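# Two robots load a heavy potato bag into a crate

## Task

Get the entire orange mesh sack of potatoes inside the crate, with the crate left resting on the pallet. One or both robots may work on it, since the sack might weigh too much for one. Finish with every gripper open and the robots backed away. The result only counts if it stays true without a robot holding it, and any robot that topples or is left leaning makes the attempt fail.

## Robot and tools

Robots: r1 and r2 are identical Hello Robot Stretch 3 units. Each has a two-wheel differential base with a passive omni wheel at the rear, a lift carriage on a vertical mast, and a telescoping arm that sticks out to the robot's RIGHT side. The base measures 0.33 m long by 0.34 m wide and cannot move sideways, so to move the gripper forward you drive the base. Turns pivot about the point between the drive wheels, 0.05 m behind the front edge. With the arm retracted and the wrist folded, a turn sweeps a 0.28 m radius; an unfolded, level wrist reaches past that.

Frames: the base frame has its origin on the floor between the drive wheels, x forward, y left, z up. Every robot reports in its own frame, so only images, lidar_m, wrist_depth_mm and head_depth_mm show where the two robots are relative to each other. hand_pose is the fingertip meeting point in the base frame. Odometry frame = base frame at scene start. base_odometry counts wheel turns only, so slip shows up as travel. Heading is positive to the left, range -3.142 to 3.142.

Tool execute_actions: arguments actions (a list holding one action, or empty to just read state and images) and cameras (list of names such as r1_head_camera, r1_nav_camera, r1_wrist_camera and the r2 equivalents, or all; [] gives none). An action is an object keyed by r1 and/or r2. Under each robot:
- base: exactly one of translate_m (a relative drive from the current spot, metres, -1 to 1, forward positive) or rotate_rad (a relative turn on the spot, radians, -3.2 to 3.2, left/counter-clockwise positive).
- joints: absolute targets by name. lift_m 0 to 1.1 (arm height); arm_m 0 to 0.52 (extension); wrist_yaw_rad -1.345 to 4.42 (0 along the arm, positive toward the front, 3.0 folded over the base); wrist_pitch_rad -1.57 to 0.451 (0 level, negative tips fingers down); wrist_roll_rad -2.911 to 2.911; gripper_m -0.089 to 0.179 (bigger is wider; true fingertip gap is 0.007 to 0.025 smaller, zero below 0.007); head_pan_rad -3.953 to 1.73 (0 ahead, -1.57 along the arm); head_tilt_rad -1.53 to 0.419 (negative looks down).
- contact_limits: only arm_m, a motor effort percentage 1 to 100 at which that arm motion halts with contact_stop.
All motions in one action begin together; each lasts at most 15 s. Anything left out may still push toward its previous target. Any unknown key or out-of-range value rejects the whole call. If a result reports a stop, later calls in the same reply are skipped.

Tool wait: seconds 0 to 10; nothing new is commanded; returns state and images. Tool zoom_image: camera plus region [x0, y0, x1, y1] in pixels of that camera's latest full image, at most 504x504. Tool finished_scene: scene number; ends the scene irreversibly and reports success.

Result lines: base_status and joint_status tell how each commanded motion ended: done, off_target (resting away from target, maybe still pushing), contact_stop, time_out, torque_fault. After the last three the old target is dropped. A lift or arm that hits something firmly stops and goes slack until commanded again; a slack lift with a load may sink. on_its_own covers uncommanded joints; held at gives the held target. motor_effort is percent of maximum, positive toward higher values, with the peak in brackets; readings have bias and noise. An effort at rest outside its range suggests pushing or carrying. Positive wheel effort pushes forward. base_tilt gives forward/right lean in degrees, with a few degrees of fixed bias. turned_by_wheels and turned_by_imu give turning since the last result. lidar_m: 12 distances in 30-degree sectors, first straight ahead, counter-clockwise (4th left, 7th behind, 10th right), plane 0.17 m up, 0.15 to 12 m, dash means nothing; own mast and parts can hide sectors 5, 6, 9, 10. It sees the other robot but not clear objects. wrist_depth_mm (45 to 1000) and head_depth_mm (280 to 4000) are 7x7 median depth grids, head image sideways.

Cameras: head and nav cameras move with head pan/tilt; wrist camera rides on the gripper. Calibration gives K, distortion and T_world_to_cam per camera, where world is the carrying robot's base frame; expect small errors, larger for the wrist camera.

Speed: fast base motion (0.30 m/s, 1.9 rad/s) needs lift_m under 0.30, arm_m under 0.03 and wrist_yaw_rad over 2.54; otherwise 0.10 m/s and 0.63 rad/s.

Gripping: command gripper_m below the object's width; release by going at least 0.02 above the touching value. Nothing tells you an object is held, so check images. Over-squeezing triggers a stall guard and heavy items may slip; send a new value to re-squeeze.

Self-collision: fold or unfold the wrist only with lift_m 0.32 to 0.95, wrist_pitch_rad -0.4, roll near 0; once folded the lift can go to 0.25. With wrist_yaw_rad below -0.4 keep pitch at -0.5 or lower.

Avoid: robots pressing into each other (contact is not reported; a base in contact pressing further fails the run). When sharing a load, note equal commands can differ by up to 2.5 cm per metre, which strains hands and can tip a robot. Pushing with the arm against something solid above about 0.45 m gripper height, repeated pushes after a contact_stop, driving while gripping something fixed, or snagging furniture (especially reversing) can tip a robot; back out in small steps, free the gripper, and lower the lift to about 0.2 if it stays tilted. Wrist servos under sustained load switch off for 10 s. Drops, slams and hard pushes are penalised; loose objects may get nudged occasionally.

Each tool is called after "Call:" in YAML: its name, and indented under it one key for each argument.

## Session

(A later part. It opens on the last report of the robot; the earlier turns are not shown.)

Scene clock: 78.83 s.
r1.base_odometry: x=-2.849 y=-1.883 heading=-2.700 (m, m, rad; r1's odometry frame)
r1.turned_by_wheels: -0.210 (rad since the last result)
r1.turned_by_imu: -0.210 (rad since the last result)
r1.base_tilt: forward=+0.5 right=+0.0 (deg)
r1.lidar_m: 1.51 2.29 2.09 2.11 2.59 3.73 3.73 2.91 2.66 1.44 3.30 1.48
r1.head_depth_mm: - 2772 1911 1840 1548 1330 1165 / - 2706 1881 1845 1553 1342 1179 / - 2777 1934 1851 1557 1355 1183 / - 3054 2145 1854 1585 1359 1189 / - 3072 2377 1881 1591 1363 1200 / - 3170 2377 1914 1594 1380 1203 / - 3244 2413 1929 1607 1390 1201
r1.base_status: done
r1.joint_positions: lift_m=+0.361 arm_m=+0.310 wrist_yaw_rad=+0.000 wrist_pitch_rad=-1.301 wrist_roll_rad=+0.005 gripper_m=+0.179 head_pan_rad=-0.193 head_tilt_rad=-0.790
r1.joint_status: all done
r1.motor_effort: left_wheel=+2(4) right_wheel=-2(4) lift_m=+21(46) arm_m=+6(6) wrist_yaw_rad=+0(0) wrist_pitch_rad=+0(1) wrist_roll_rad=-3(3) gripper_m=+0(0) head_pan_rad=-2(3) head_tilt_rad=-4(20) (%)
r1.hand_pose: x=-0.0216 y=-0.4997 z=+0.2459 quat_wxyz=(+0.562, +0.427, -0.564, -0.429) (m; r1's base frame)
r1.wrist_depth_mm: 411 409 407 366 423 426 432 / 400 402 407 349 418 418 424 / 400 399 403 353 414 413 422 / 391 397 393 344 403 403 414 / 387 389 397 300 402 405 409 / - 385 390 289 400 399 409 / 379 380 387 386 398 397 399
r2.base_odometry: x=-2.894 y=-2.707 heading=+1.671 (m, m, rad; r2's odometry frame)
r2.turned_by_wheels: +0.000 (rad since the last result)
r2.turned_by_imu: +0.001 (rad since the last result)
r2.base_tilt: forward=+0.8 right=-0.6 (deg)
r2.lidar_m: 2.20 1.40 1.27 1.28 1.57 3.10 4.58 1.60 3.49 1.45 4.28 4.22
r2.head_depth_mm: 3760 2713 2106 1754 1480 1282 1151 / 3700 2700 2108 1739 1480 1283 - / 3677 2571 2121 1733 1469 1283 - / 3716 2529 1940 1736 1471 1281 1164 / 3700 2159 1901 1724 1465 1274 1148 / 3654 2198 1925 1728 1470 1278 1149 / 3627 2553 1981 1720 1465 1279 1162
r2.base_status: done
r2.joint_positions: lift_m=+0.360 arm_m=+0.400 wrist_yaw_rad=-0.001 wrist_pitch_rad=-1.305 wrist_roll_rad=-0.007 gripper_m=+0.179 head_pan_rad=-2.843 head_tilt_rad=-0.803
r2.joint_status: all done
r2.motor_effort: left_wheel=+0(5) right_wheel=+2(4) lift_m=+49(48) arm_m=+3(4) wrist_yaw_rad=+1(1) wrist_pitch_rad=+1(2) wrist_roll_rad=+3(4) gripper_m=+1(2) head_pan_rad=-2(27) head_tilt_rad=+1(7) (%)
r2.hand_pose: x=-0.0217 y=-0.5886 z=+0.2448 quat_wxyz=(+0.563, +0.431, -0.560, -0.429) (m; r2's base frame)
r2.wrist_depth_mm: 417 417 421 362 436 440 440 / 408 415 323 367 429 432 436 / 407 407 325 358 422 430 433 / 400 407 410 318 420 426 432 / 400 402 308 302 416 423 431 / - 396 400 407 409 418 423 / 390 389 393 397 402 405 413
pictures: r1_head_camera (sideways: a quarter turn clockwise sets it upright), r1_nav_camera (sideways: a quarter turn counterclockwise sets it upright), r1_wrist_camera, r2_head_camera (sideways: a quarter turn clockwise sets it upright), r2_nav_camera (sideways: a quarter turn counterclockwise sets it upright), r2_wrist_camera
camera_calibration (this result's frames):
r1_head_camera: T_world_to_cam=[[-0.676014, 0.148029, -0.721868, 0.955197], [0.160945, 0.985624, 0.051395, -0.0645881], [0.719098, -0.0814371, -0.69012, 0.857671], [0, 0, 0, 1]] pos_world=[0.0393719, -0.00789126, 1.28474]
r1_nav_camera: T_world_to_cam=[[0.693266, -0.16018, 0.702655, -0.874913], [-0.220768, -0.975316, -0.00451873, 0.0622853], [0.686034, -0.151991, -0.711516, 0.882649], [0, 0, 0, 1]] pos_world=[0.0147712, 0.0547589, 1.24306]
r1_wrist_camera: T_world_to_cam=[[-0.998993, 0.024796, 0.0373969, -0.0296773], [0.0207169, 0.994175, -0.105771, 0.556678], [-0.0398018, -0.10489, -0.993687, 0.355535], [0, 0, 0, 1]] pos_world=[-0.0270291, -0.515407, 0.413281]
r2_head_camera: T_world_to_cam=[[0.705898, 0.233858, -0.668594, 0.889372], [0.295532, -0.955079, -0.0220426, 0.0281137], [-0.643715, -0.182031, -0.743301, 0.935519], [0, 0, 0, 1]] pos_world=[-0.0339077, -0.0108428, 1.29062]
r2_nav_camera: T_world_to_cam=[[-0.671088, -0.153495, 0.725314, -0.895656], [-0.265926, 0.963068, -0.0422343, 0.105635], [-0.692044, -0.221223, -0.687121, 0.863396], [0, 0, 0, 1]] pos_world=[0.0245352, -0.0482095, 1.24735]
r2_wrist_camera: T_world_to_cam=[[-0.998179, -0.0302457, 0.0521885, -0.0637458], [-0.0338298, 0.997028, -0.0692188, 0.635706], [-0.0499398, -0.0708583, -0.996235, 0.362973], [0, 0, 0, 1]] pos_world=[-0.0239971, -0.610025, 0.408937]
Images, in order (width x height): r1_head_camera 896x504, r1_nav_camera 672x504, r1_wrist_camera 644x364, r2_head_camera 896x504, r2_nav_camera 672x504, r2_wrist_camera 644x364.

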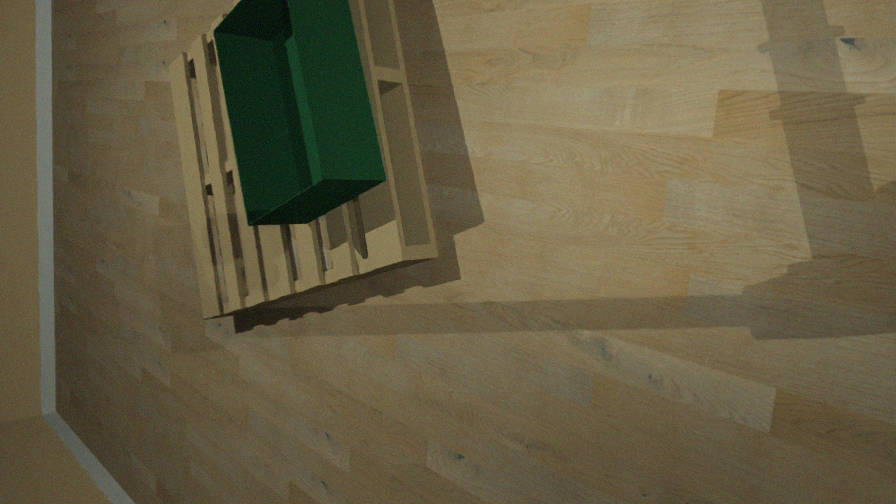

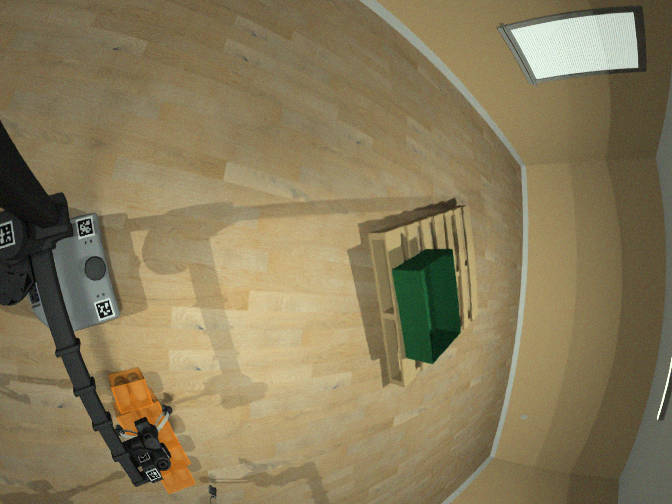

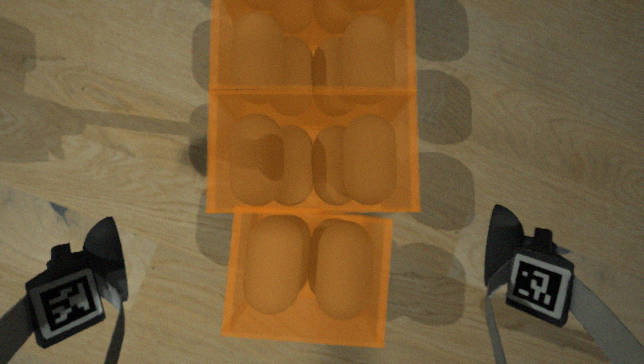

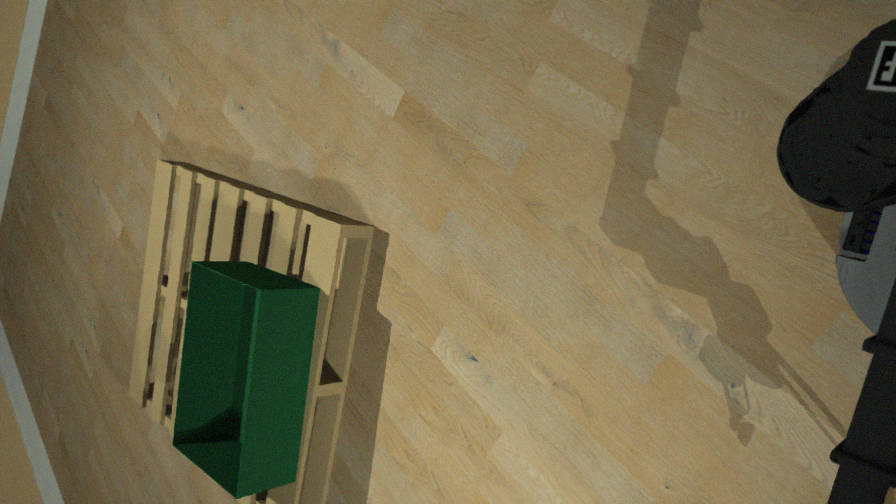

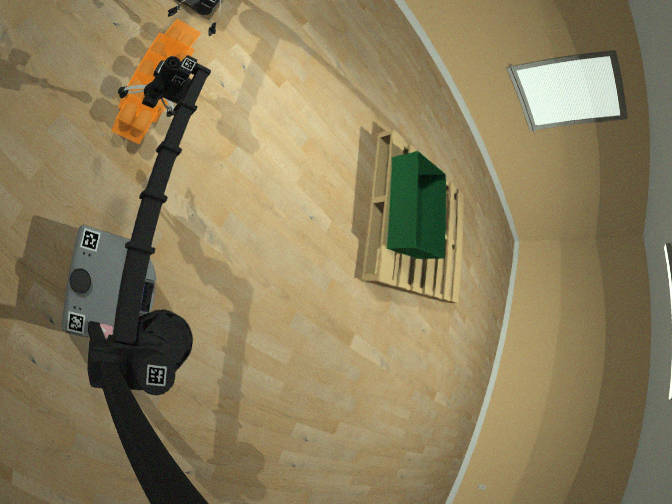

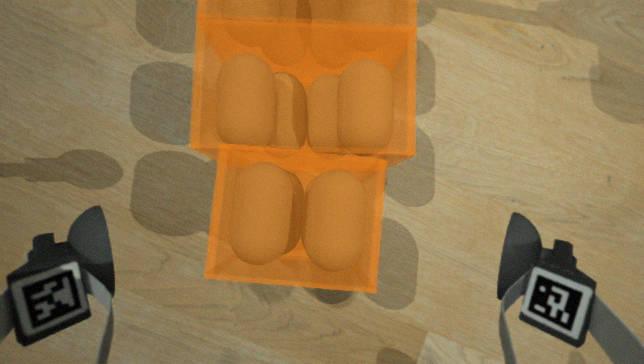

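Call:
execute_actions:
  actions:
    - {"r1":{"joints":{"arm_m":0.276,"lift_m":0.203,"wrist_roll_rad":0.06}},"r2":{"base":{"translate_m":0.007},"joints":{"arm_m":0.413,"lift_m":0.203,"wrist_roll_rad":0.05}}}
  cameras: ["r1_wrist_camera","r2_wrist_camera"]

Call:
execute_actions:
  actions:
    - {"r1":{"joints":{"gripper_m":0}},"r2":{"joints":{"gripper_m":0}}}
  cameras: []

Call:
execute_actions:
  actions:
    - {"r1":{"joints":{"lift_m":0.29,"arm_m":0.295}},"r2":{"joints":{"lift_m":0.29,"head_pan_rad":-1.5}}}
  cameras: ["r1_wrist_camera","r2_wrist_camera","r2_head_camera"]

Scene clock: 81.67 s.
r1.base_odometry: x=-2.849 y=-1.883 heading=-2.700 (m, m, rad; r1's odometry frame)
r1.turned_by_wheels: +0.000 (rad since the last result)
r1.turned_by_imu: +0.001 (rad since the last result)
r1.base_tilt: forward=+0.7 right=+0.0 (deg)
r1.lidar_m: 1.51 2.29 2.09 2.10 2.59 3.73 3.76 2.91 2.67 1.45 3.30 1.49
r1.head_depth_mm: - 2820 1897 1828 1546 1325 1166 / - 2708 1881 1865 1558 1341 1176 / - 2764 1933 1860 1568 1352 1179 / - 3080 2156 1844 1574 1357 1191 / - 3087 2362 1889 1584 1364 1195 / - 3144 2383 1913 1593 1372 1203 / - 3209 2405 1930 1608 1376 1212
r1.base_status: not commanded
r1.joint_positions: lift_m=+0.204 arm_m=+0.276 wrist_yaw_rad=+0.000 wrist_pitch_rad=-1.301 wrist_roll_rad=+0.055 gripper_m=+0.179 head_pan_rad=-0.193 head_tilt_rad=-0.790
r1.joint_status: all done
r1.motor_effort: left_wheel=+1(2) right_wheel=-2(2) lift_m=+19(22) arm_m=-7(10) wrist_yaw_rad=+0(0) wrist_pitch_rad=+0(0) wrist_roll_rad=+4(3) gripper_m=+0(0) head_pan_rad=-3(3) head_tilt_rad=-4(4) (%)
r1.hand_pose: x=-0.0216 y=-0.4665 z=+0.0890 quat_wxyz=(+0.547, +0.416, -0.578, -0.440) (m; r1's base frame)
r1.wrist_depth_mm: 253 253 157 223 153 260 264 / 252 251 155 197 151 256 261 / 248 247 169 201 173 256 255 / 245 244 142 208 250 251 254 / 240 242 133 144 136 249 250 / - 239 132 144 135 243 247 / 236 236 134 239 137 245 243
r2.base_odometry: x=-2.895 y=-2.700 heading=+1.671 (m, m, rad; r2's odometry frame)
r2.turned_by_wheels: +0.000 (rad since the last result)
r2.turned_by_imu: +0.000 (rad since the last result)
r2.base_tilt: forward=+0.8 right=-0.7 (deg)
r2.lidar_m: 2.20 1.40 1.27 1.28 1.57 3.10 4.58 1.61 3.49 1.45 4.27 4.23
r2.head_depth_mm: 3722 2712 2139 1753 1474 1284 1134 / 3735 2700 2122 1742 1477 1289 1156 / 3676 2624 2117 1737 1478 1281 1174 / 3735 2535 1961 1745 1474 1276 1161 / 3658 2179 1909 1741 1470 1277 1149 / 3659 2194 1930 1733 1461 1282 1139 / 3640 2559 1984 1716 1460 1268 1145
r2.base_status: done
r2.joint_positions: lift_m=+0.203 arm_m=+0.413 wrist_yaw_rad=-0.001 wrist_pitch_rad=-1.305 wrist_roll_rad=+0.043 gripper_m=+0.179 head_pan_rad=-2.843 head_tilt_rad=-0.803
r2.joint_status: all done
r2.motor_effort: left_wheel=+0(2) right_wheel=+2(8) lift_m=+31(45) arm_m=+3(3) wrist_yaw_rad=+1(1) wrist_pitch_rad=+1(1) wrist_roll_rad=+4(4) gripper_m=+1(1) head_pan_rad=-2(2) head_tilt_rad=+1(2) (%)
r2.hand_pose: x=-0.0217 y=-0.6017 z=+0.0884 quat_wxyz=(+0.549, +0.420, -0.573, -0.439) (m; r2's base frame)
r2.wrist_depth_mm: 257 159 161 204 156 271 269 / 256 158 160 201 157 265 266 / 253 254 204 213 209 265 265 / 250 251 143 208 154 258 263 / 245 251 138 151 140 257 259 / - 246 136 152 138 254 258 / 242 244 138 247 141 253 251
pictures: r1_wrist_camera, r2_wrist_camera
camera_calibration (this result's frames):
r1_wrist_camera: T_world_to_cam=[[-0.997022, 0.0732895, 0.024007, -0.000778565], [0.0703862, 0.991964, -0.105134, 0.507082], [-0.0315193, -0.103131, -0.994168, 0.204123], [0, 0, 0, 1]] pos_world=[-0.030034, -0.481899, 0.256263]
r2_wrist_camera: T_world_to_cam=[[-0.999078, 0.0172528, 0.0393197, -0.0262838], [0.0144909, 0.997478, -0.0694755, 0.639197], [-0.0404192, -0.0688417, -0.996808, 0.207689], [0, 0, 0, 1]] pos_world=[-0.0271275, -0.622834, 0.252468]
Images, in order (width x height): r1_wrist_camera 644x364, r2_wrist_camera 644x364.

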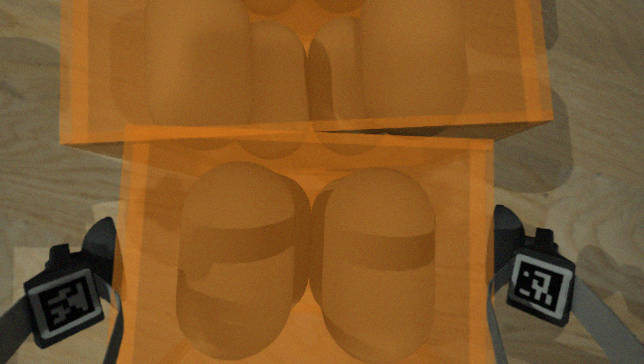

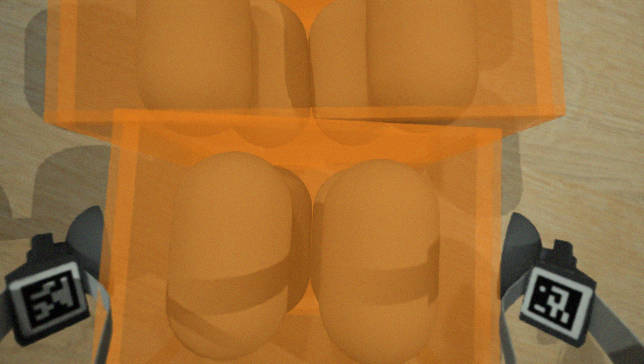

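Scene clock: 84.20 s.
r1.base_odometry: x=-2.849 y=-1.883 heading=-2.700 (m, m, rad; r1's odometry frame)
r1.turned_by_wheels: +0.000 (rad since the last result)
r1.turned_by_imu: +0.001 (rad since the last result)
r1.base_tilt: forward=+0.7 right=+0.1 (deg)
r1.lidar_m: 1.51 2.29 2.09 2.10 2.59 3.73 3.73 2.90 2.66 1.45 3.31 1.48
r1.head_depth_mm: - 2827 1915 1841 1545 1335 1163 / - 2701 1868 1860 1556 1339 1176 / - 2727 1909 1861 1561 1346 1188 / - 3021 2165 1855 1576 1365 1194 / - 3071 2349 1901 1582 1364 1193 / - 3159 2379 1906 1599 1381 1208 / - 3197 2400 1935 1603 1376 1209
r1.base_status: not commanded
r1.joint_positions: lift_m=+0.204 arm_m=+0.276 wrist_yaw_rad=+0.000 wrist_pitch_rad=-1.302 wrist_roll_rad=+0.055 gripper_m=+0.003 head_pan_rad=-0.193 head_tilt_rad=-0.790
r1.joint_status: all done
r1.motor_effort: left_wheel=+2(3) right_wheel=-3(6) lift_m=+19(19) arm_m=-4(7) wrist_yaw_rad=+0(0) wrist_pitch_rad=+2(1) wrist_roll_rad=+3(3) gripper_m=-48(100) head_pan_rad=-2(3) head_tilt_rad=-4(4) (%)
r1.hand_pose: x=-0.0216 y=-0.4659 z=+0.0889 quat_wxyz=(+0.547, +0.417, -0.577, -0.441) (m; r1's base frame)
r1.wrist_depth_mm: 256 255 157 224 154 262 263 / 251 253 155 198 153 260 260 / 249 250 169 203 173 257 257 / 247 247 144 210 251 253 254 / 243 245 135 147 137 251 252 / 240 241 133 144 135 - 248 / 237 238 135 240 139 245 245
r2.base_odometry: x=-2.895 y=-2.700 heading=+1.671 (m, m, rad; r2's odometry frame)
r2.turned_by_wheels: +0.000 (rad since the last result)
r2.turned_by_imu: +0.001 (rad since the last result)
r2.base_tilt: forward=+0.9 right=-0.8 (deg)
r2.lidar_m: 2.20 1.40 1.27 1.28 1.57 3.09 4.56 1.61 3.50 1.45 4.32 4.22
r2.head_depth_mm: 3781 2721 2128 1752 1483 1287 1133 / 3682 2699 2122 1742 1479 1284 1156 / 3698 2621 2118 1730 1473 1279 1172 / 3705 2545 1965 1740 1475 1280 1164 / 3648 2154 1908 1744 1466 1280 1149 / 3659 2208 1927 1734 1467 1272 1132 / 3652 2571 1987 1722 1478 1273 1149
r2.base_status: not commanded
r2.joint_positions: lift_m=+0.203 arm_m=+0.413 wrist_yaw_rad=+0.000 wrist_pitch_rad=-1.305 wrist_roll_rad=+0.050 gripper_m=+0.003 head_pan_rad=-2.843 head_tilt_rad=-0.803
r2.joint_status: all done
r2.motor_effort: left_wheel=+2(2) right_wheel=-7(10) lift_m=+27(31) arm_m=+3(2) wrist_yaw_rad=-1(0) wrist_pitch_rad=+1(2) wrist_roll_rad=+0(3) gripper_m=-57(100) head_pan_rad=-2(3) head_tilt_rad=+1(1) (%)
r2.hand_pose: x=-0.0216 y=-0.6018 z=+0.0886 quat_wxyz=(+0.548, +0.419, -0.575, -0.440) (m; r2's base frame)
r2.wrist_depth_mm: 260 261 163 209 158 269 271 / 257 258 161 204 158 265 266 / 254 256 201 214 204 263 265 / 250 251 145 208 156 260 260 / 249 249 139 151 141 260 260 / - 245 138 151 139 - 254 / 242 246 140 250 142 252 256
pictures: none
No camera images: the call's "cameras" was empty. Leave "cameras" out to get every camera's image.

Scene clock: 85.83 s.
r1.base_odometry: x=-2.849 y=-1.883 heading=-2.700 (m, m, rad; r1's odometry frame)
r1.turned_by_wheels: +0.000 (rad since the last result)
r1.turned_by_imu: +0.001 (rad since the last result)
r1.base_tilt: forward=+0.6 right=+0.3 (deg)
r1.lidar_m: 1.52 2.29 2.09 2.11 2.60 3.74 3.74 2.92 2.66 0.43 3.31 1.48
r1.head_depth_mm: - 2806 1912 1827 1546 1340 1164 / - 2722 1873 1844 1553 1351 1185 / - 2757 1904 1862 1568 1335 1185 / - 3068 2132 1847 1577 1360 1191 / - 3146 2343 1897 1582 1358 1200 / - 3166 2361 1923 1591 1374 1200 / - 3234 2396 1931 1615 1388 1214
r1.base_status: not commanded
r1.joint_positions: lift_m=+0.289 arm_m=+0.295 wrist_yaw_rad=+0.005 wrist_pitch_rad=-1.276 wrist_roll_rad=+0.055 gripper_m=+0.012 head_pan_rad=-0.193 head_tilt_rad=-0.790
r1.joint_status: all done
r1.on_its_own: gripper_m is held at +0.013, not at your +0.000, by its stall guard, which is still easing
r1.motor_effort: left_wheel=+2(3) right_wheel=-3(4) lift_m=+66(67) arm_m=-1(10) wrist_yaw_rad=-4(4) wrist_pitch_rad=-13(20) wrist_roll_rad=+4(4) gripper_m=-8(48) head_pan_rad=-2(3) head_tilt_rad=-5(5) (%)
r1.hand_pose: x=-0.0214 y=-0.4914 z=+0.1753 quat_wxyz=(+0.553, +0.411, -0.582, -0.432) (m; r1's base frame)
r1.wrist_depth_mm: 344 345 220 257 230 356 358 / 336 338 187 271 188 347 352 / 333 335 183 225 185 343 344 / 329 331 214 226 335 339 338 / 322 326 141 152 144 333 337 / 317 320 136 148 138 - 328 / 312 314 132 193 135 327 326
r2.base_odometry: x=-2.895 y=-2.700 heading=+1.671 (m, m, rad; r2's odometry frame)
r2.turned_by_wheels: +0.000 (rad since the last result)
r2.turned_by_imu: +0.000 (rad since the last result)
r2.base_tilt: forward=+0.9 right=-0.7 (deg)
r2.lidar_m: 2.19 1.41 1.27 1.28 1.56 3.09 4.58 1.61 3.51 0.55 4.30 4.24
r2.head_depth_mm: 3019 2715 2125 1745 1478 1283 1134 / 3088 2703 2114 1740 1468 1286 1139 / 3212 2686 2124 1741 1499 1268 1134 / 3192 1720 1414 1501 1399 1255 1133 / 3351 2560 2121 1732 1464 1276 1131 / 3472 2636 2087 1724 1461 1273 1132 / 3578 2648 2106 1724 1467 1275 1129
r2.base_status: not commanded
r2.joint_positions: lift_m=+0.289 arm_m=+0.413 wrist_yaw_rad=+0.004 wrist_pitch_rad=-1.287 wrist_roll_rad=+0.047 gripper_m=+0.012 head_pan_rad=-1.507 head_tilt_rad=-0.803
r2.joint_status: all done
r2.on_its_own: gripper_m is held at +0.009, not at your +0.000, by its stall guard, which is still easing
r2.motor_effort: left_wheel=+2(1) right_wheel=-4(7) lift_m=+68(69) arm_m=-1(3) wrist_yaw_rad=-3(2) wrist_pitch_rad=-4(5) wrist_roll_rad=+1(2) gripper_m=-53(59) head_pan_rad=+3(30) head_tilt_rad=+1(2) (%)
r2.hand_pose: x=-0.0214 y=-0.6068 z=+0.1751 quat_wxyz=(+0.553, +0.415, -0.578, -0.433) (m; r2's base frame)
r2.wrist_depth_mm: 346 346 207 268 229 360 367 / 345 348 186 246 187 356 362 / 336 339 191 226 191 352 356 / 330 337 163 230 340 347 349 / 335 332 144 156 147 344 350 / 328 327 139 151 142 - 344 / 322 325 136 193 137 337 339
pictures: r1_wrist_camera, r2_head_camera (sideways: a quarter turn clockwise sets it upright), r2_wrist_camera
camera_calibration (this result's frames):
r1_wrist_camera: T_world_to_cam=[[-0.997405, 0.0684309, 0.0223493, -0.00288337], [0.0649817, 0.989442, -0.129549, 0.543729], [-0.0309784, -0.12776, -0.991321, 0.274867], [0, 0, 0, 1]] pos_world=[-0.0296933, -0.502674, 0.342985]
r2_head_camera: T_world_to_cam=[[-0.0629264, 0.740848, -0.668719, 0.894224], [0.997652, 0.0648422, -0.0220428, 0.023831], [0.0270308, -0.668536, -0.743189, 0.931281], [0, 0, 0, 1]] pos_world=[0.00732198, -0.0414349, 1.29063]
r2_wrist_camera: T_world_to_cam=[[-0.999142, 0.0169282, 0.0377989, -0.0292867], [0.0135371, 0.996008, -0.0882327, 0.652702], [-0.0391417, -0.0876453, -0.995382, 0.282096], [0, 0, 0, 1]] pos_world=[-0.0270555, -0.624876, 0.33949]
Images, in order (width x height): r1_wrist_camera 644x364, r2_head_camera 896x504, r2_wrist_camera 644x364.

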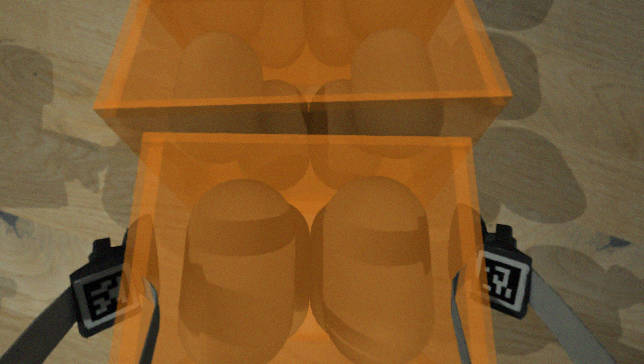

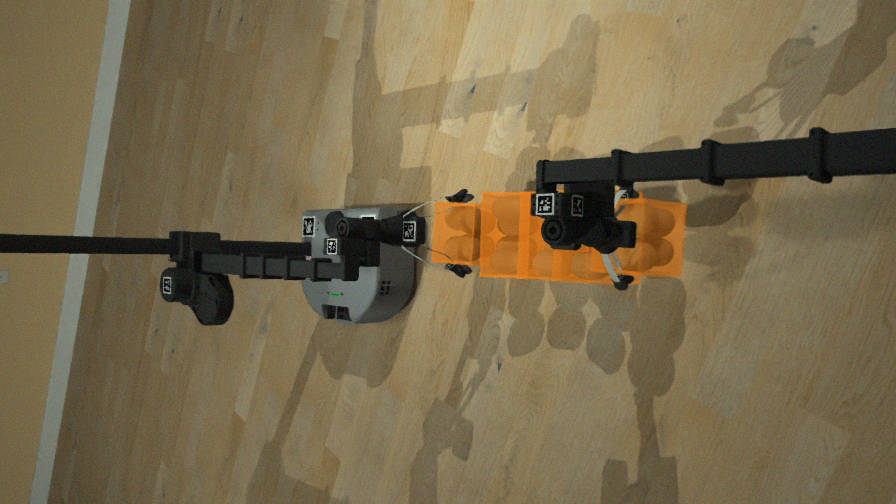

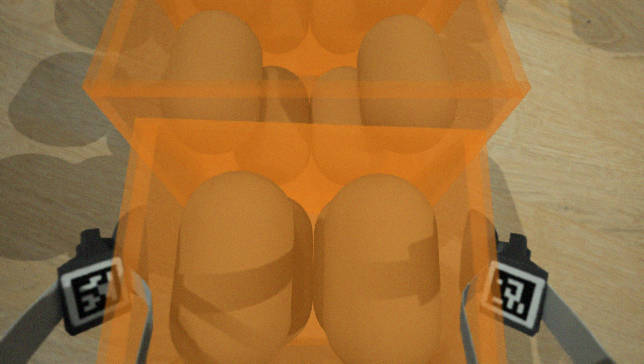

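Call:
execute_actions:
  actions:
    - {"r1":{"base":{"translate_m":0.45},"joints":{"lift_m":0.45,"arm_m":0.31,"gripper_m":-0.015,"wrist_roll_rad":0}},"r2":{"base":{"translate_m":-0.45},"joints":{"lift_m":0.45,"gripper_m":-0.015,"wrist_roll_rad":0,"head_pan_rad":-2.85}}}
  cameras: ["r1_wrist_camera","r1_head_camera","r2_head_camera"]

Scene clock: 91.90 s.
r1.base_odometry: x=-3.256 y=-2.076 heading=-2.700 (m, m, rad; r1's odometry frame)
r1.turned_by_wheels: +0.000 (rad since the last result)
r1.turned_by_imu: -0.001 (rad since the last result)
r1.base_tilt: forward=+0.7 right=+0.0 (deg)
r1.lidar_m: 1.41 2.12 1.93 1.94 2.39 4.15 4.18 3.07 2.83 1.45 3.49 1.06
r1.head_depth_mm: 3943 2951 1848 1540 1537 1320 1172 / - 2975 2096 1540 1549 1341 1182 / - 3023 2113 1677 1531 1351 1178 / - 3063 2175 1798 1538 1352 1188 / - 3101 2357 1900 1589 1368 1194 / - 3160 2354 1925 1605 1356 1201 / 3764 3224 2406 1938 1605 1382 1208
r1.base_status: done
r1.joint_positions: lift_m=+0.449 arm_m=+0.310 wrist_yaw_rad=-0.001 wrist_pitch_rad=-1.292 wrist_roll_rad=+0.009 gripper_m=+0.018 head_pan_rad=-0.193 head_tilt_rad=-0.790
r1.joint_status: gripper_m off_target (ended at +0.018, target -0.015); the others done
r1.on_its_own: gripper_m is held at +0.016, not at your -0.015, by its stall guard, which is still easing
r1.motor_effort: left_wheel=+1(5) right_wheel=-1(3) lift_m=+66(70) arm_m=+2(3) wrist_yaw_rad=+1(4) wrist_pitch_rad=-5(13) wrist_roll_rad=-6(7) gripper_m=-42(100) head_pan_rad=-2(3) head_tilt_rad=-4(4) (%)
r1.hand_pose: x=-0.0217 y=-0.5022 z=+0.3346 quat_wxyz=(+0.562, +0.423, -0.567, -0.428) (m; r1's base frame)
r1.wrist_depth_mm: 495 495 223 261 225 520 525 / 490 486 188 273 192 508 514 / 483 491 180 226 185 505 509 / 475 479 217 225 492 492 502 / 465 481 142 154 145 498 497 / 462 463 136 147 138 - 487 / 454 463 132 191 134 480 490
r2.base_odometry: x=-2.850 y=-3.148 heading=+1.671 (m, m, rad; r2's odometry frame)
r2.turned_by_wheels: +0.000 (rad since the last result)
r2.turned_by_imu: +0.005 (rad since the last result)
r2.base_tilt: forward=+0.7 right=-0.6 (deg)
r2.lidar_m: 2.44 1.57 1.43 1.44 1.76 3.49 4.15 1.18 1.47 1.45 4.12 4.64
r2.head_depth_mm: 3555 2722 2118 1743 1488 1285 1176 / 3793 2704 2142 1748 1477 1289 - / 3723 2713 2104 1741 1471 1285 - / 3745 2709 1973 1675 1481 1278 1166 / 3701 2427 1789 1639 1464 1282 1150 / 3655 2532 1835 1624 1466 1276 1146 / 3488 2660 1835 1644 1462 1277 1171
r2.base_status: done
r2.joint_positions: lift_m=+0.449 arm_m=+0.413 wrist_yaw_rad=+0.001 wrist_pitch_rad=-1.300 wrist_roll_rad=+0.010 gripper_m=+0.020 head_pan_rad=-2.843 head_tilt_rad=-0.803
r2.joint_status: gripper_m off_target (ended at +0.020, target -0.015); the others done
r2.on_its_own: gripper_m is held at +0.018, not at your -0.015, by its stall guard, which is still easing
r2.motor_effort: left_wheel=+0(3) right_wheel=+2(12) lift_m=+68(71) arm_m=-1(1) wrist_yaw_rad=+0(3) wrist_pitch_rad=+0(4) wrist_roll_rad=-4(7) gripper_m=-50(100) head_pan_rad=-3(31) head_tilt_rad=+1(1) (%)
r2.hand_pose: x=-0.0216 y=-0.6034 z=+0.3345 quat_wxyz=(+0.560, +0.426, -0.565, -0.430) (m; r2's base frame)
r2.wrist_depth_mm: 508 510 204 271 228 532 539 / 499 505 188 251 191 534 532 / 495 496 189 230 189 533 524 / 489 492 164 229 510 517 523 / 486 484 145 156 148 511 513 / 480 491 139 152 141 - 513 / 471 480 136 195 137 500 503
pictures: r1_head_camera (sideways: a quarter turn clockwise sets it upright), r1_wrist_camera, r2_head_camera (sideways: a quarter turn clockwise sets it upright)
camera_calibration (this result's frames):
r1_head_camera: T_world_to_cam=[[-0.676295, 0.148091, -0.721591, 0.954838], [0.160975, 0.985619, 0.0514074, -0.0646045], [0.718827, -0.0813912, -0.690408, 0.858047], [0, 0, 0, 1]] pos_world=[0.0393651, -0.00789027, 1.28473]
r1_wrist_camera: T_world_to_cam=[[-0.998898, 0.030011, 0.0360752, -0.0299177], [0.025701, 0.99309, -0.114507, 0.571045], [-0.0392624, -0.113454, -0.992767, 0.438805], [0, 0, 0, 1]] pos_world=[-0.0273326, -0.516417, 0.502099]
r2_head_camera: T_world_to_cam=[[0.705795, 0.233811, -0.66872, 0.889537], [0.295509, -0.955086, -0.0220428, 0.0281141], [-0.643839, -0.182055, -0.743187, 0.935372], [0, 0, 0, 1]] pos_world=[-0.0339097, -0.0108426, 1.29063]
Images, in order (width x height): r1_head_camera 896x504, r1_wrist_camera 644x364, r2_head_camera 896x504.

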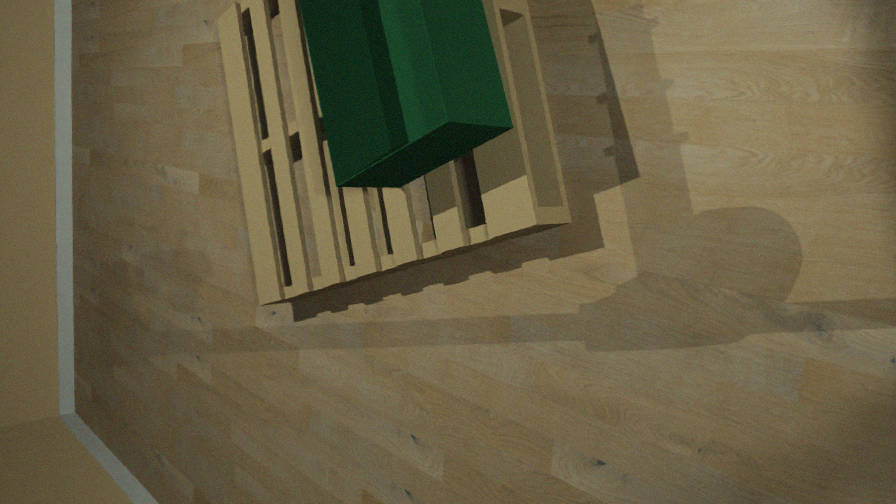

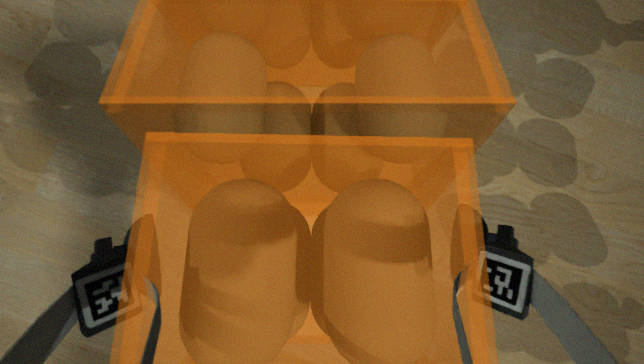

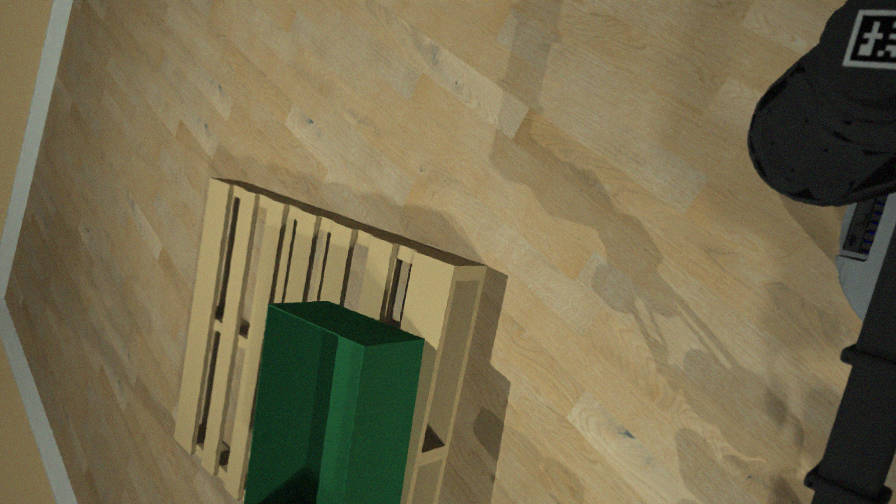

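Call:
execute_actions:
  actions:
    - {"r1":{"base":{"rotate_rad":0.03},"joints":{"gripper_m":-0.01}},"r2":{"base":{"rotate_rad":0.027},"joints":{"gripper_m":-0.01}}}
  cameras: []

Call:
execute_actions:
  actions:
    - {"r1":{"base":{"translate_m":0.65},"joints":{"lift_m":0.69,"gripper_m":-0.02,"head_tilt_rad":-1.15,"head_pan_rad":-0.6}},"r2":{"base":{"translate_m":-0.68},"joints":{"lift_m":0.69,"gripper_m":-0.02,"head_tilt_rad":-1.1,"head_pan_rad":-2.3}}}
  cameras: ["r2_nav_camera","r1_head_camera","r2_head_camera"]

Scene clock: 93.33 s.
r1.base_odometry: x=-3.256 y=-2.076 heading=-2.670 (m, m, rad; r1's odometry frame)
r1.turned_by_wheels: +0.030 (rad since the last result)
r1.turned_by_imu: +0.030 (rad since the last result)
r1.base_tilt: forward=+0.5 right=+0.0 (deg)
r1.lidar_m: 3.19 2.10 1.93 1.95 2.44 4.15 4.20 3.02 2.83 1.45 1.41 1.06
r1.head_depth_mm: 3950 2958 1832 1523 1547 1335 1167 / - 2966 2080 1543 1527 1336 1177 / - 3029 2168 1729 1531 1344 1177 / - 3015 2187 1833 1582 1356 1191 / - 3141 2351 1906 1579 1356 1190 / - 3210 2399 1928 1593 1380 1205 / 3600 3228 2412 1943 1611 1387 1214
r1.base_status: done
r1.joint_positions: lift_m=+0.449 arm_m=+0.310 wrist_yaw_rad=-0.009 wrist_pitch_rad=-1.290 wrist_roll_rad=+0.014 gripper_m=-0.007 head_pan_rad=-0.193 head_tilt_rad=-0.790
r1.joint_status: all done
r1.motor_effort: left_wheel=-3(5) right_wheel=+6(7) lift_m=+66(65) arm_m=+1(2) wrist_yaw_rad=+7(7) wrist_pitch_rad=-5(6) wrist_roll_rad=-10(10) gripper_m=-51(100) head_pan_rad=-3(3) head_tilt_rad=-4(4) (%)
r1.hand_pose: x=-0.0221 y=-0.5026 z=+0.3346 quat_wxyz=(+0.559, +0.420, -0.571, -0.431) (m; r1's base frame)
r1.wrist_depth_mm: 493 494 220 259 225 513 527 / 485 490 187 276 195 518 519 / 482 486 185 228 182 500 506 / 472 480 225 224 499 491 502 / 459 470 143 154 145 490 498 / 464 471 137 148 139 - 497 / 457 454 133 152 133 482 481
r2.base_odometry: x=-2.850 y=-3.148 heading=+1.698 (m, m, rad; r2's odometry frame)
r2.turned_by_wheels: +0.027 (rad since the last result)
r2.turned_by_imu: +0.027 (rad since the last result)
r2.base_tilt: forward=+0.6 right=-0.7 (deg)
r2.lidar_m: 2.35 1.55 1.43 1.44 1.79 3.70 4.18 1.19 1.51 1.45 4.22 4.64
r2.head_depth_mm: 3595 2723 2130 1740 1482 1285 1173 / 3732 2684 2120 1744 1482 1284 - / 3705 2710 2056 1731 1477 1280 - / 3737 2676 1988 1643 1470 1281 1160 / 3717 2433 1789 1639 1465 1275 1151 / 3723 2483 1830 1638 1463 1277 1151 / 3485 2667 1846 1681 1468 1279 1169
r2.base_status: done
r2.joint_positions: lift_m=+0.449 arm_m=+0.413 wrist_yaw_rad=-0.011 wrist_pitch_rad=-1.298 wrist_roll_rad=+0.019 gripper_m=-0.007 head_pan_rad=-2.843 head_tilt_rad=-0.803
r2.joint_status: all done
r2.motor_effort: left_wheel=-5(8) right_wheel=+12(17) lift_m=+68(68) arm_m=-1(1) wrist_yaw_rad=+8(8) wrist_pitch_rad=-1(1) wrist_roll_rad=-9(9) gripper_m=-62(100) head_pan_rad=-2(2) head_tilt_rad=+1(1) (%)
r2.hand_pose: x=-0.0222 y=-0.6040 z=+0.3346 quat_wxyz=(+0.556, +0.420, -0.571, -0.435) (m; r2's base frame)
r2.wrist_depth_mm: 501 509 204 268 230 535 538 / 504 499 185 256 195 519 526 / 488 505 192 231 186 514 520 / 487 499 166 233 227 511 524 / 490 490 145 159 147 503 513 / 477 488 138 152 141 - 509 / 470 475 136 150 136 508 501
pictures: none
No camera images: the call's "cameras" was empty. Leave "cameras" out to get every camera's image.

Scene clock: 101.33 s.
r1.base_odometry: x=-3.835 y=-2.371 heading=-2.670 (m, m, rad; r1's odometry frame)
r1.turned_by_wheels: +0.000 (rad since the last result)
r1.turned_by_imu: -0.002 (rad since the last result)
r1.base_tilt: forward=+0.6 right=+0.1 (deg)
r1.lidar_m: 2.80 1.83 1.69 1.70 2.12 4.41 4.80 3.34 3.06 1.45 0.53 0.58
r1.head_depth_mm: 1933 1469 1389 1321 1293 1189 1122 / 1842 1483 1397 1261 1298 1207 - / 1838 1601 1380 1257 1268 1215 - / 1832 1611 1365 1327 1291 1211 1150 / 2017 1647 1469 1406 1325 1213 1131 / 2016 1674 1515 1462 1326 1227 1135 / 2030 1678 1603 1462 1330 1236 1142
r1.base_status: done
r1.joint_positions: lift_m=+0.689 arm_m=+0.310 wrist_yaw_rad=-0.002 wrist_pitch_rad=-1.290 wrist_roll_rad=+0.007 gripper_m=+0.030 head_pan_rad=-0.593 head_tilt_rad=-1.136
r1.joint_status: gripper_m off_target (ended at +0.030, target -0.020); the others done
r1.on_its_own: gripper_m is held at +0.028, not at your -0.020, by its stall guard, which is still easing
r1.motor_effort: left_wheel=-1(3) right_wheel=+2(10) lift_m=+66(71) arm_m=+2(2) wrist_yaw_rad=+1(7) wrist_pitch_rad=-6(6) wrist_roll_rad=-5(10) gripper_m=-24(98) head_pan_rad=-2(27) head_tilt_rad=-6(27) (%)
r1.hand_pose: x=-0.0217 y=-0.5027 z=+0.5747 quat_wxyz=(+0.563, +0.423, -0.567, -0.428) (m; r1's base frame)
r1.wrist_depth_mm: 490 609 223 261 229 773 763 / 469 607 190 273 196 748 771 / 449 590 183 226 183 737 752 / 458 613 218 224 718 751 756 / 446 688 143 153 145 728 721 / 480 685 136 147 138 - 722 / 567 665 132 149 134 690 721
r2.base_odometry: x=-2.764 y=-3.823 heading=+1.698 (m, m, rad; r2's odometry frame)
r2.turned_by_wheels: +0.000 (rad since the last result)
r2.turned_by_imu: +0.008 (rad since the last result)
r2.base_tilt: forward=+0.8 right=-0.8 (deg)
r2.lidar_m: 2.75 1.83 1.69 1.70 2.14 3.49 3.55 0.66 0.62 1.45 3.91 5.26
r2.head_depth_mm: 1987 1681 1492 1430 1324 - - / 1839 1658 1463 1379 1300 - 1106 / 1865 1618 1363 1338 1329 - - / 1875 1489 1406 1268 - - 1079 / 1968 1513 1407 1304 1280 1215 1101 / 1966 1483 1388 1374 1286 1188 1098 / 1973 1514 1467 1411 1287 1185 1095
r2.base_status: done
r2.joint_positions: lift_m=+0.689 arm_m=+0.413 wrist_yaw_rad=-0.005 wrist_pitch_rad=-1.297 wrist_roll_rad=+0.013 gripper_m=+0.033 head_pan_rad=-2.307 head_tilt_rad=-1.086
r2.joint_status: gripper_m off_target (ended at +0.033, target -0.020); the others done
r2.on_its_own: gripper_m is held at +0.031, not at your -0.020, by its stall guard, which is still easing
r2.motor_effort: left_wheel=-1(7) right_wheel=+3(10) lift_m=+68(71) arm_m=-1(1) wrist_yaw_rad=+3(7) wrist_pitch_rad=-1(1) wrist_roll_rad=-7(9) gripper_m=-32(100) head_pan_rad=+3(28) head_tilt_rad=-7(29) (%)
r2.hand_pose: x=-0.0218 y=-0.6041 z=+0.5746 quat_wxyz=(+0.559, +0.423, -0.568, -0.432) (m; r2's base frame)
r2.wrist_depth_mm: 749 759 208 270 233 662 662 / 754 760 188 290 194 645 525 / 738 726 191 231 188 643 522 / 729 744 163 229 236 638 526 / 712 717 145 157 148 629 505 / 728 727 139 151 141 - 505 / 710 696 135 192 136 622 485
pictures: r1_head_camera (sideways: a quarter turn clockwise sets it upright), r2_head_camera (sideways: a quarter turn clockwise sets it upright), r2_nav_camera (sideways: a quarter turn counterclockwise sets it upright)
camera_calibration (this result's frames):
r1_head_camera: T_world_to_cam=[[-0.73402, 0.513528, -0.444414, 0.594072], [0.548067, 0.834358, 0.0588969, -0.0766911], [0.401046, -0.200337, -0.893883, 1.12453], [0, 0, 0, 1]] pos_world=[0.0271053, -0.0158001, 1.27373]
r2_head_camera: T_world_to_cam=[[0.593094, 0.677904, -0.43438, 0.584935], [0.745812, -0.665832, -0.0207973, 0.0237378], [-0.303323, -0.311631, -0.90049, 1.13778], [0, 0, 0, 1]] pos_world=[-0.0195109, -0.0261571, 1.27914]
r2_nav_camera: T_world_to_cam=[[-0.616346, -0.604447, 0.50474, -0.608599], [-0.713199, 0.700214, -0.0323645, 0.0954998], [-0.333863, -0.379928, -0.862665, 1.08946], [0, 0, 0, 1]] pos_world=[0.0567341, -0.0208189, 1.25012]
Images, in order (width x height): r1_head_camera 896x504, r2_head_camera 896x504, r2_nav_camera 672x504.

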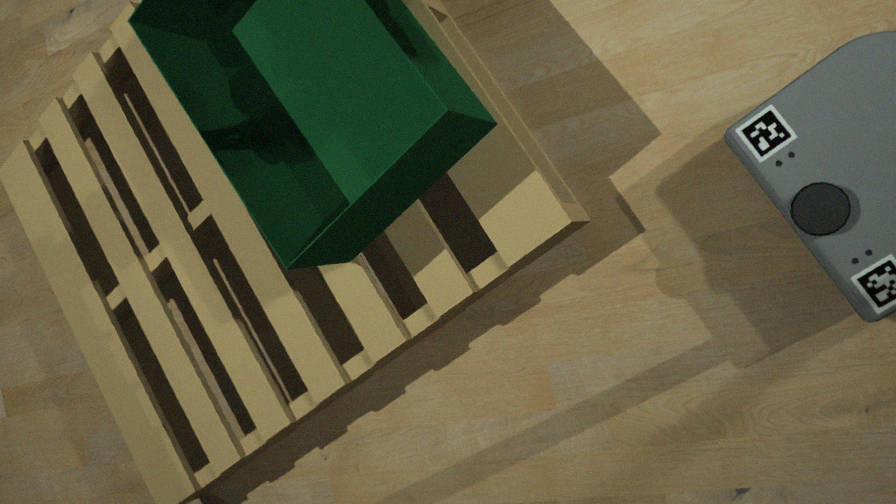

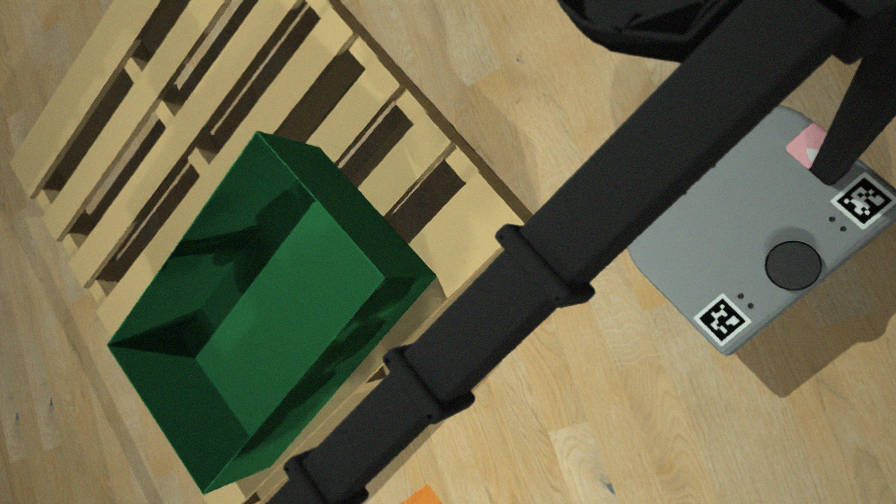

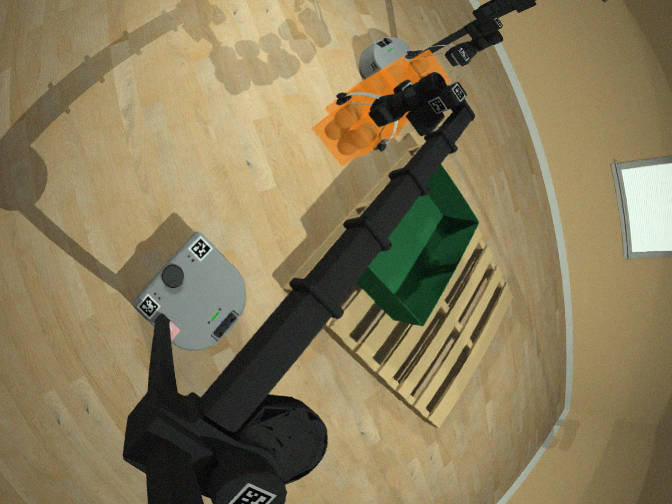

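Call:
execute_actions:
  actions:
    - {"r1":{"base":{"translate_m":0.555},"joints":{"arm_m":0.335,"gripper_m":-0.015,"head_tilt_rad":-1.0,"head_pan_rad":-1.5}},"r2":{"base":{"translate_m":-0.57},"joints":{"arm_m":0.39,"gripper_m":-0.015,"head_tilt_rad":-1.0,"head_pan_rad":-1.5}}}
  cameras: ["r1_wrist_camera","r2_wrist_camera","r1_head_camera","r2_head_camera"]

Scene clock: 108.90 s.
r1.base_odometry: x=-4.330 y=-2.622 heading=-2.670 (m, m, rad; r1's odometry frame)
r1.turned_by_wheels: +0.000 (rad since the last result)
r1.turned_by_imu: -0.001 (rad since the last result)
r1.base_tilt: forward=+0.6 right=+0.1 (deg)
r1.lidar_m: 2.46 1.61 1.48 1.49 1.86 3.84 5.32 3.59 0.43 0.40 0.41 3.47
r1.head_depth_mm: 2407 2024 - - 1132 1106 1075 / 2441 2063 - 1308 1229 1126 1061 / 871 1686 1033 835 1233 1181 1083 / 2456 2054 1461 1375 1245 1167 1119 / 2500 2101 1688 1485 1323 1141 1123 / 2575 2107 1703 1472 1290 1178 1142 / 2572 2123 1716 1459 1339 1188 1154
r1.base_status: done
r1.joint_positions: lift_m=+0.689 arm_m=+0.335 wrist_yaw_rad=+0.002 wrist_pitch_rad=-1.300 wrist_roll_rad=+0.000 gripper_m=+0.023 head_pan_rad=-1.493 head_tilt_rad=-1.001
r1.joint_status: gripper_m off_target (ended at +0.023, target -0.015); the others done
r1.on_its_own: gripper_m is held at +0.020, not at your -0.015, by its stall guard, which is still easing
r1.motor_effort: left_wheel=+1(2) right_wheel=-1(6) lift_m=+65(65) arm_m=+2(2) wrist_yaw_rad=-2(2) wrist_pitch_rad=+0(6) wrist_roll_rad=+1(5) gripper_m=-40(100) head_pan_rad=-3(35) head_tilt_rad=+1(14) (%)
r1.hand_pose: x=-0.0215 y=-0.5250 z=+0.5742 quat_wxyz=(+0.563, +0.429, -0.562, -0.428) (m; r1's base frame)
r1.wrist_depth_mm: 671 601 222 261 233 766 765 / 592 587 191 276 194 760 762 / 599 591 184 227 185 755 746 / 625 588 216 224 436 741 736 / 634 577 142 153 145 719 722 / 673 420 137 147 138 - 722 / 559 570 132 190 134 683 727
r2.base_odometry: x=-2.692 y=-4.388 heading=+1.698 (m, m, rad; r2's odometry frame)
r2.turned_by_wheels: +0.000 (rad since the last result)
r2.turned_by_imu: +0.006 (rad since the last result)
r2.base_tilt: forward=+0.7 right=-0.6 (deg)
r2.lidar_m: 3.08 2.07 1.91 1.93 2.42 2.96 3.00 3.11 0.49 0.47 0.48 5.82
r2.head_depth_mm: 2316 1960 1609 1393 1238 - - / 2295 2038 - - 1181 1158 - / 2231 2053 1011 1318 1208 1186 - / 1638 1672 1005 1300 1202 1173 - / 2279 1899 1465 1319 1181 1154 1100 / 2277 1929 1680 1484 1327 1186 1099 / 2273 1934 1675 1477 1325 1205 1097
r2.base_status: done
r2.joint_positions: lift_m=+0.689 arm_m=+0.390 wrist_yaw_rad=+0.001 wrist_pitch_rad=-1.306 wrist_roll_rad=+0.004 gripper_m=+0.025 head_pan_rad=-1.507 head_tilt_rad=-1.001
r2.joint_status: gripper_m off_target (ended at +0.025, target -0.015); the others done
r2.on_its_own: gripper_m is held at +0.022, not at your -0.015, by its stall guard, which is still easing
r2.motor_effort: left_wheel=+0(5) right_wheel=-1(6) lift_m=+68(67) arm_m=-4(4) wrist_yaw_rad=+0(3) wrist_pitch_rad=+1(2) wrist_roll_rad=-2(6) gripper_m=-48(100) head_pan_rad=+2(32) head_tilt_rad=+0(11) (%)
r2.hand_pose: x=-0.0216 y=-0.5792 z=+0.5742 quat_wxyz=(+0.561, +0.429, -0.562, -0.430) (m; r2's base frame)
r2.wrist_depth_mm: 755 742 226 272 232 641 671 / 754 750 189 259 195 661 654 / 731 752 190 232 189 650 661 / 735 720 167 231 500 638 654 / 721 442 144 157 147 648 654 / 712 410 139 151 142 - 643 / 719 725 135 192 137 622 631
pictures: r1_head_camera (sideways: a quarter turn clockwise sets it upright), r1_wrist_camera, r2_head_camera (sideways: a quarter turn clockwise sets it upright), r2_wrist_camera
camera_calibration (this result's frames):
r1_head_camera: T_world_to_cam=[[-0.0487325, 0.826684, -0.560552, 0.741178], [0.993656, 0.0970752, 0.0567783, -0.0766612], [0.101353, -0.554229, -0.826171, 1.03835], [0, 0, 0, 1]] pos_world=[0.00705383, -0.0297936, 1.27768]
r1_wrist_camera: T_world_to_cam=[[-0.999096, 0.0176153, 0.0386951, -0.0457328], [0.0134281, 0.994284, -0.10592, 0.616513], [-0.0403397, -0.105305, -0.993621, 0.678847], [0, 0, 0, 1]] pos_world=[-0.0265856, -0.540697, 0.741588]
r2_head_camera: T_world_to_cam=[[-0.0706128, 0.857733, -0.509223, 0.686473], [0.997358, 0.0694311, -0.021352, 0.0229279], [0.0170416, -0.509385, -0.86037, 1.08369], [0, 0, 0, 1]] pos_world=[0.00713872, -0.038386, 1.28243]
r2_wrist_camera: T_world_to_cam=[[-0.998514, -0.0227097, 0.0495346, -0.0746718], [-0.0261048, 0.997275, -0.0690056, 0.649305], [-0.0478325, -0.0701961, -0.996386, 0.692287], [0, 0, 0, 1]] pos_world=[-0.024497, -0.600636, 0.738289]
Images, in order (width x height): r1_head_camera 896x504, r1_wrist_camera 644x364, r2_head_camera 896x504, r2_wrist_camera 644x364.

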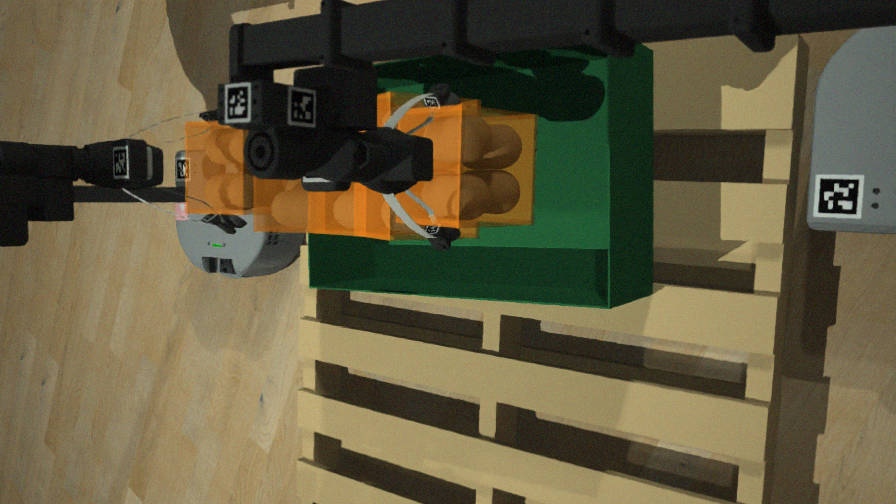

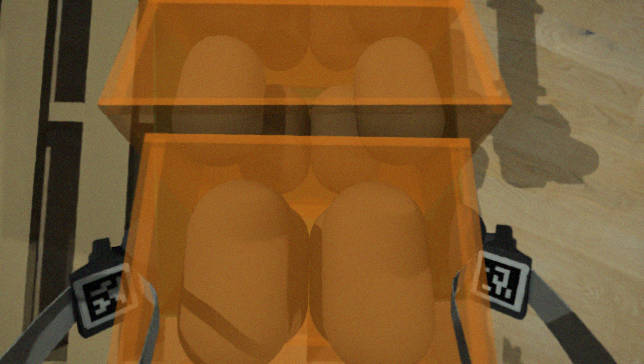

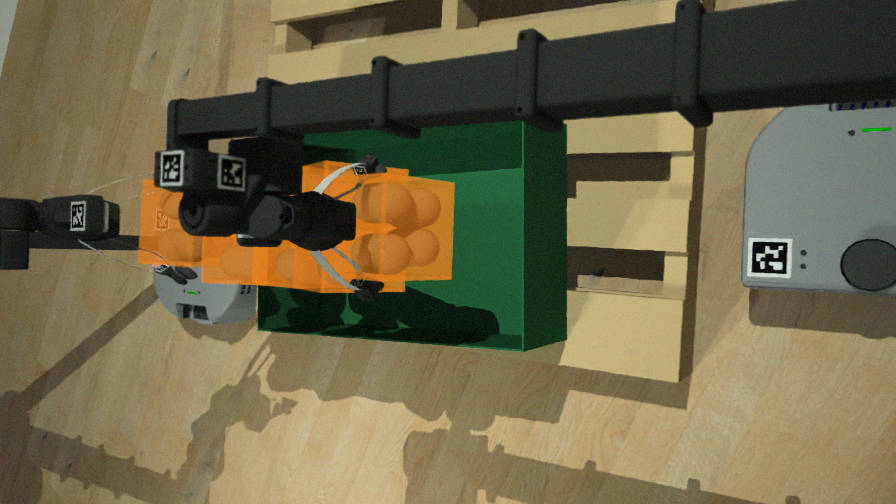

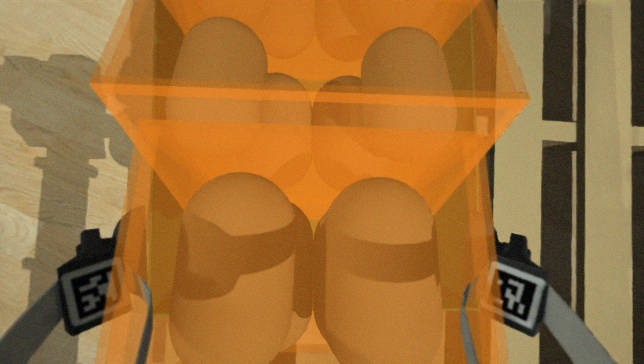

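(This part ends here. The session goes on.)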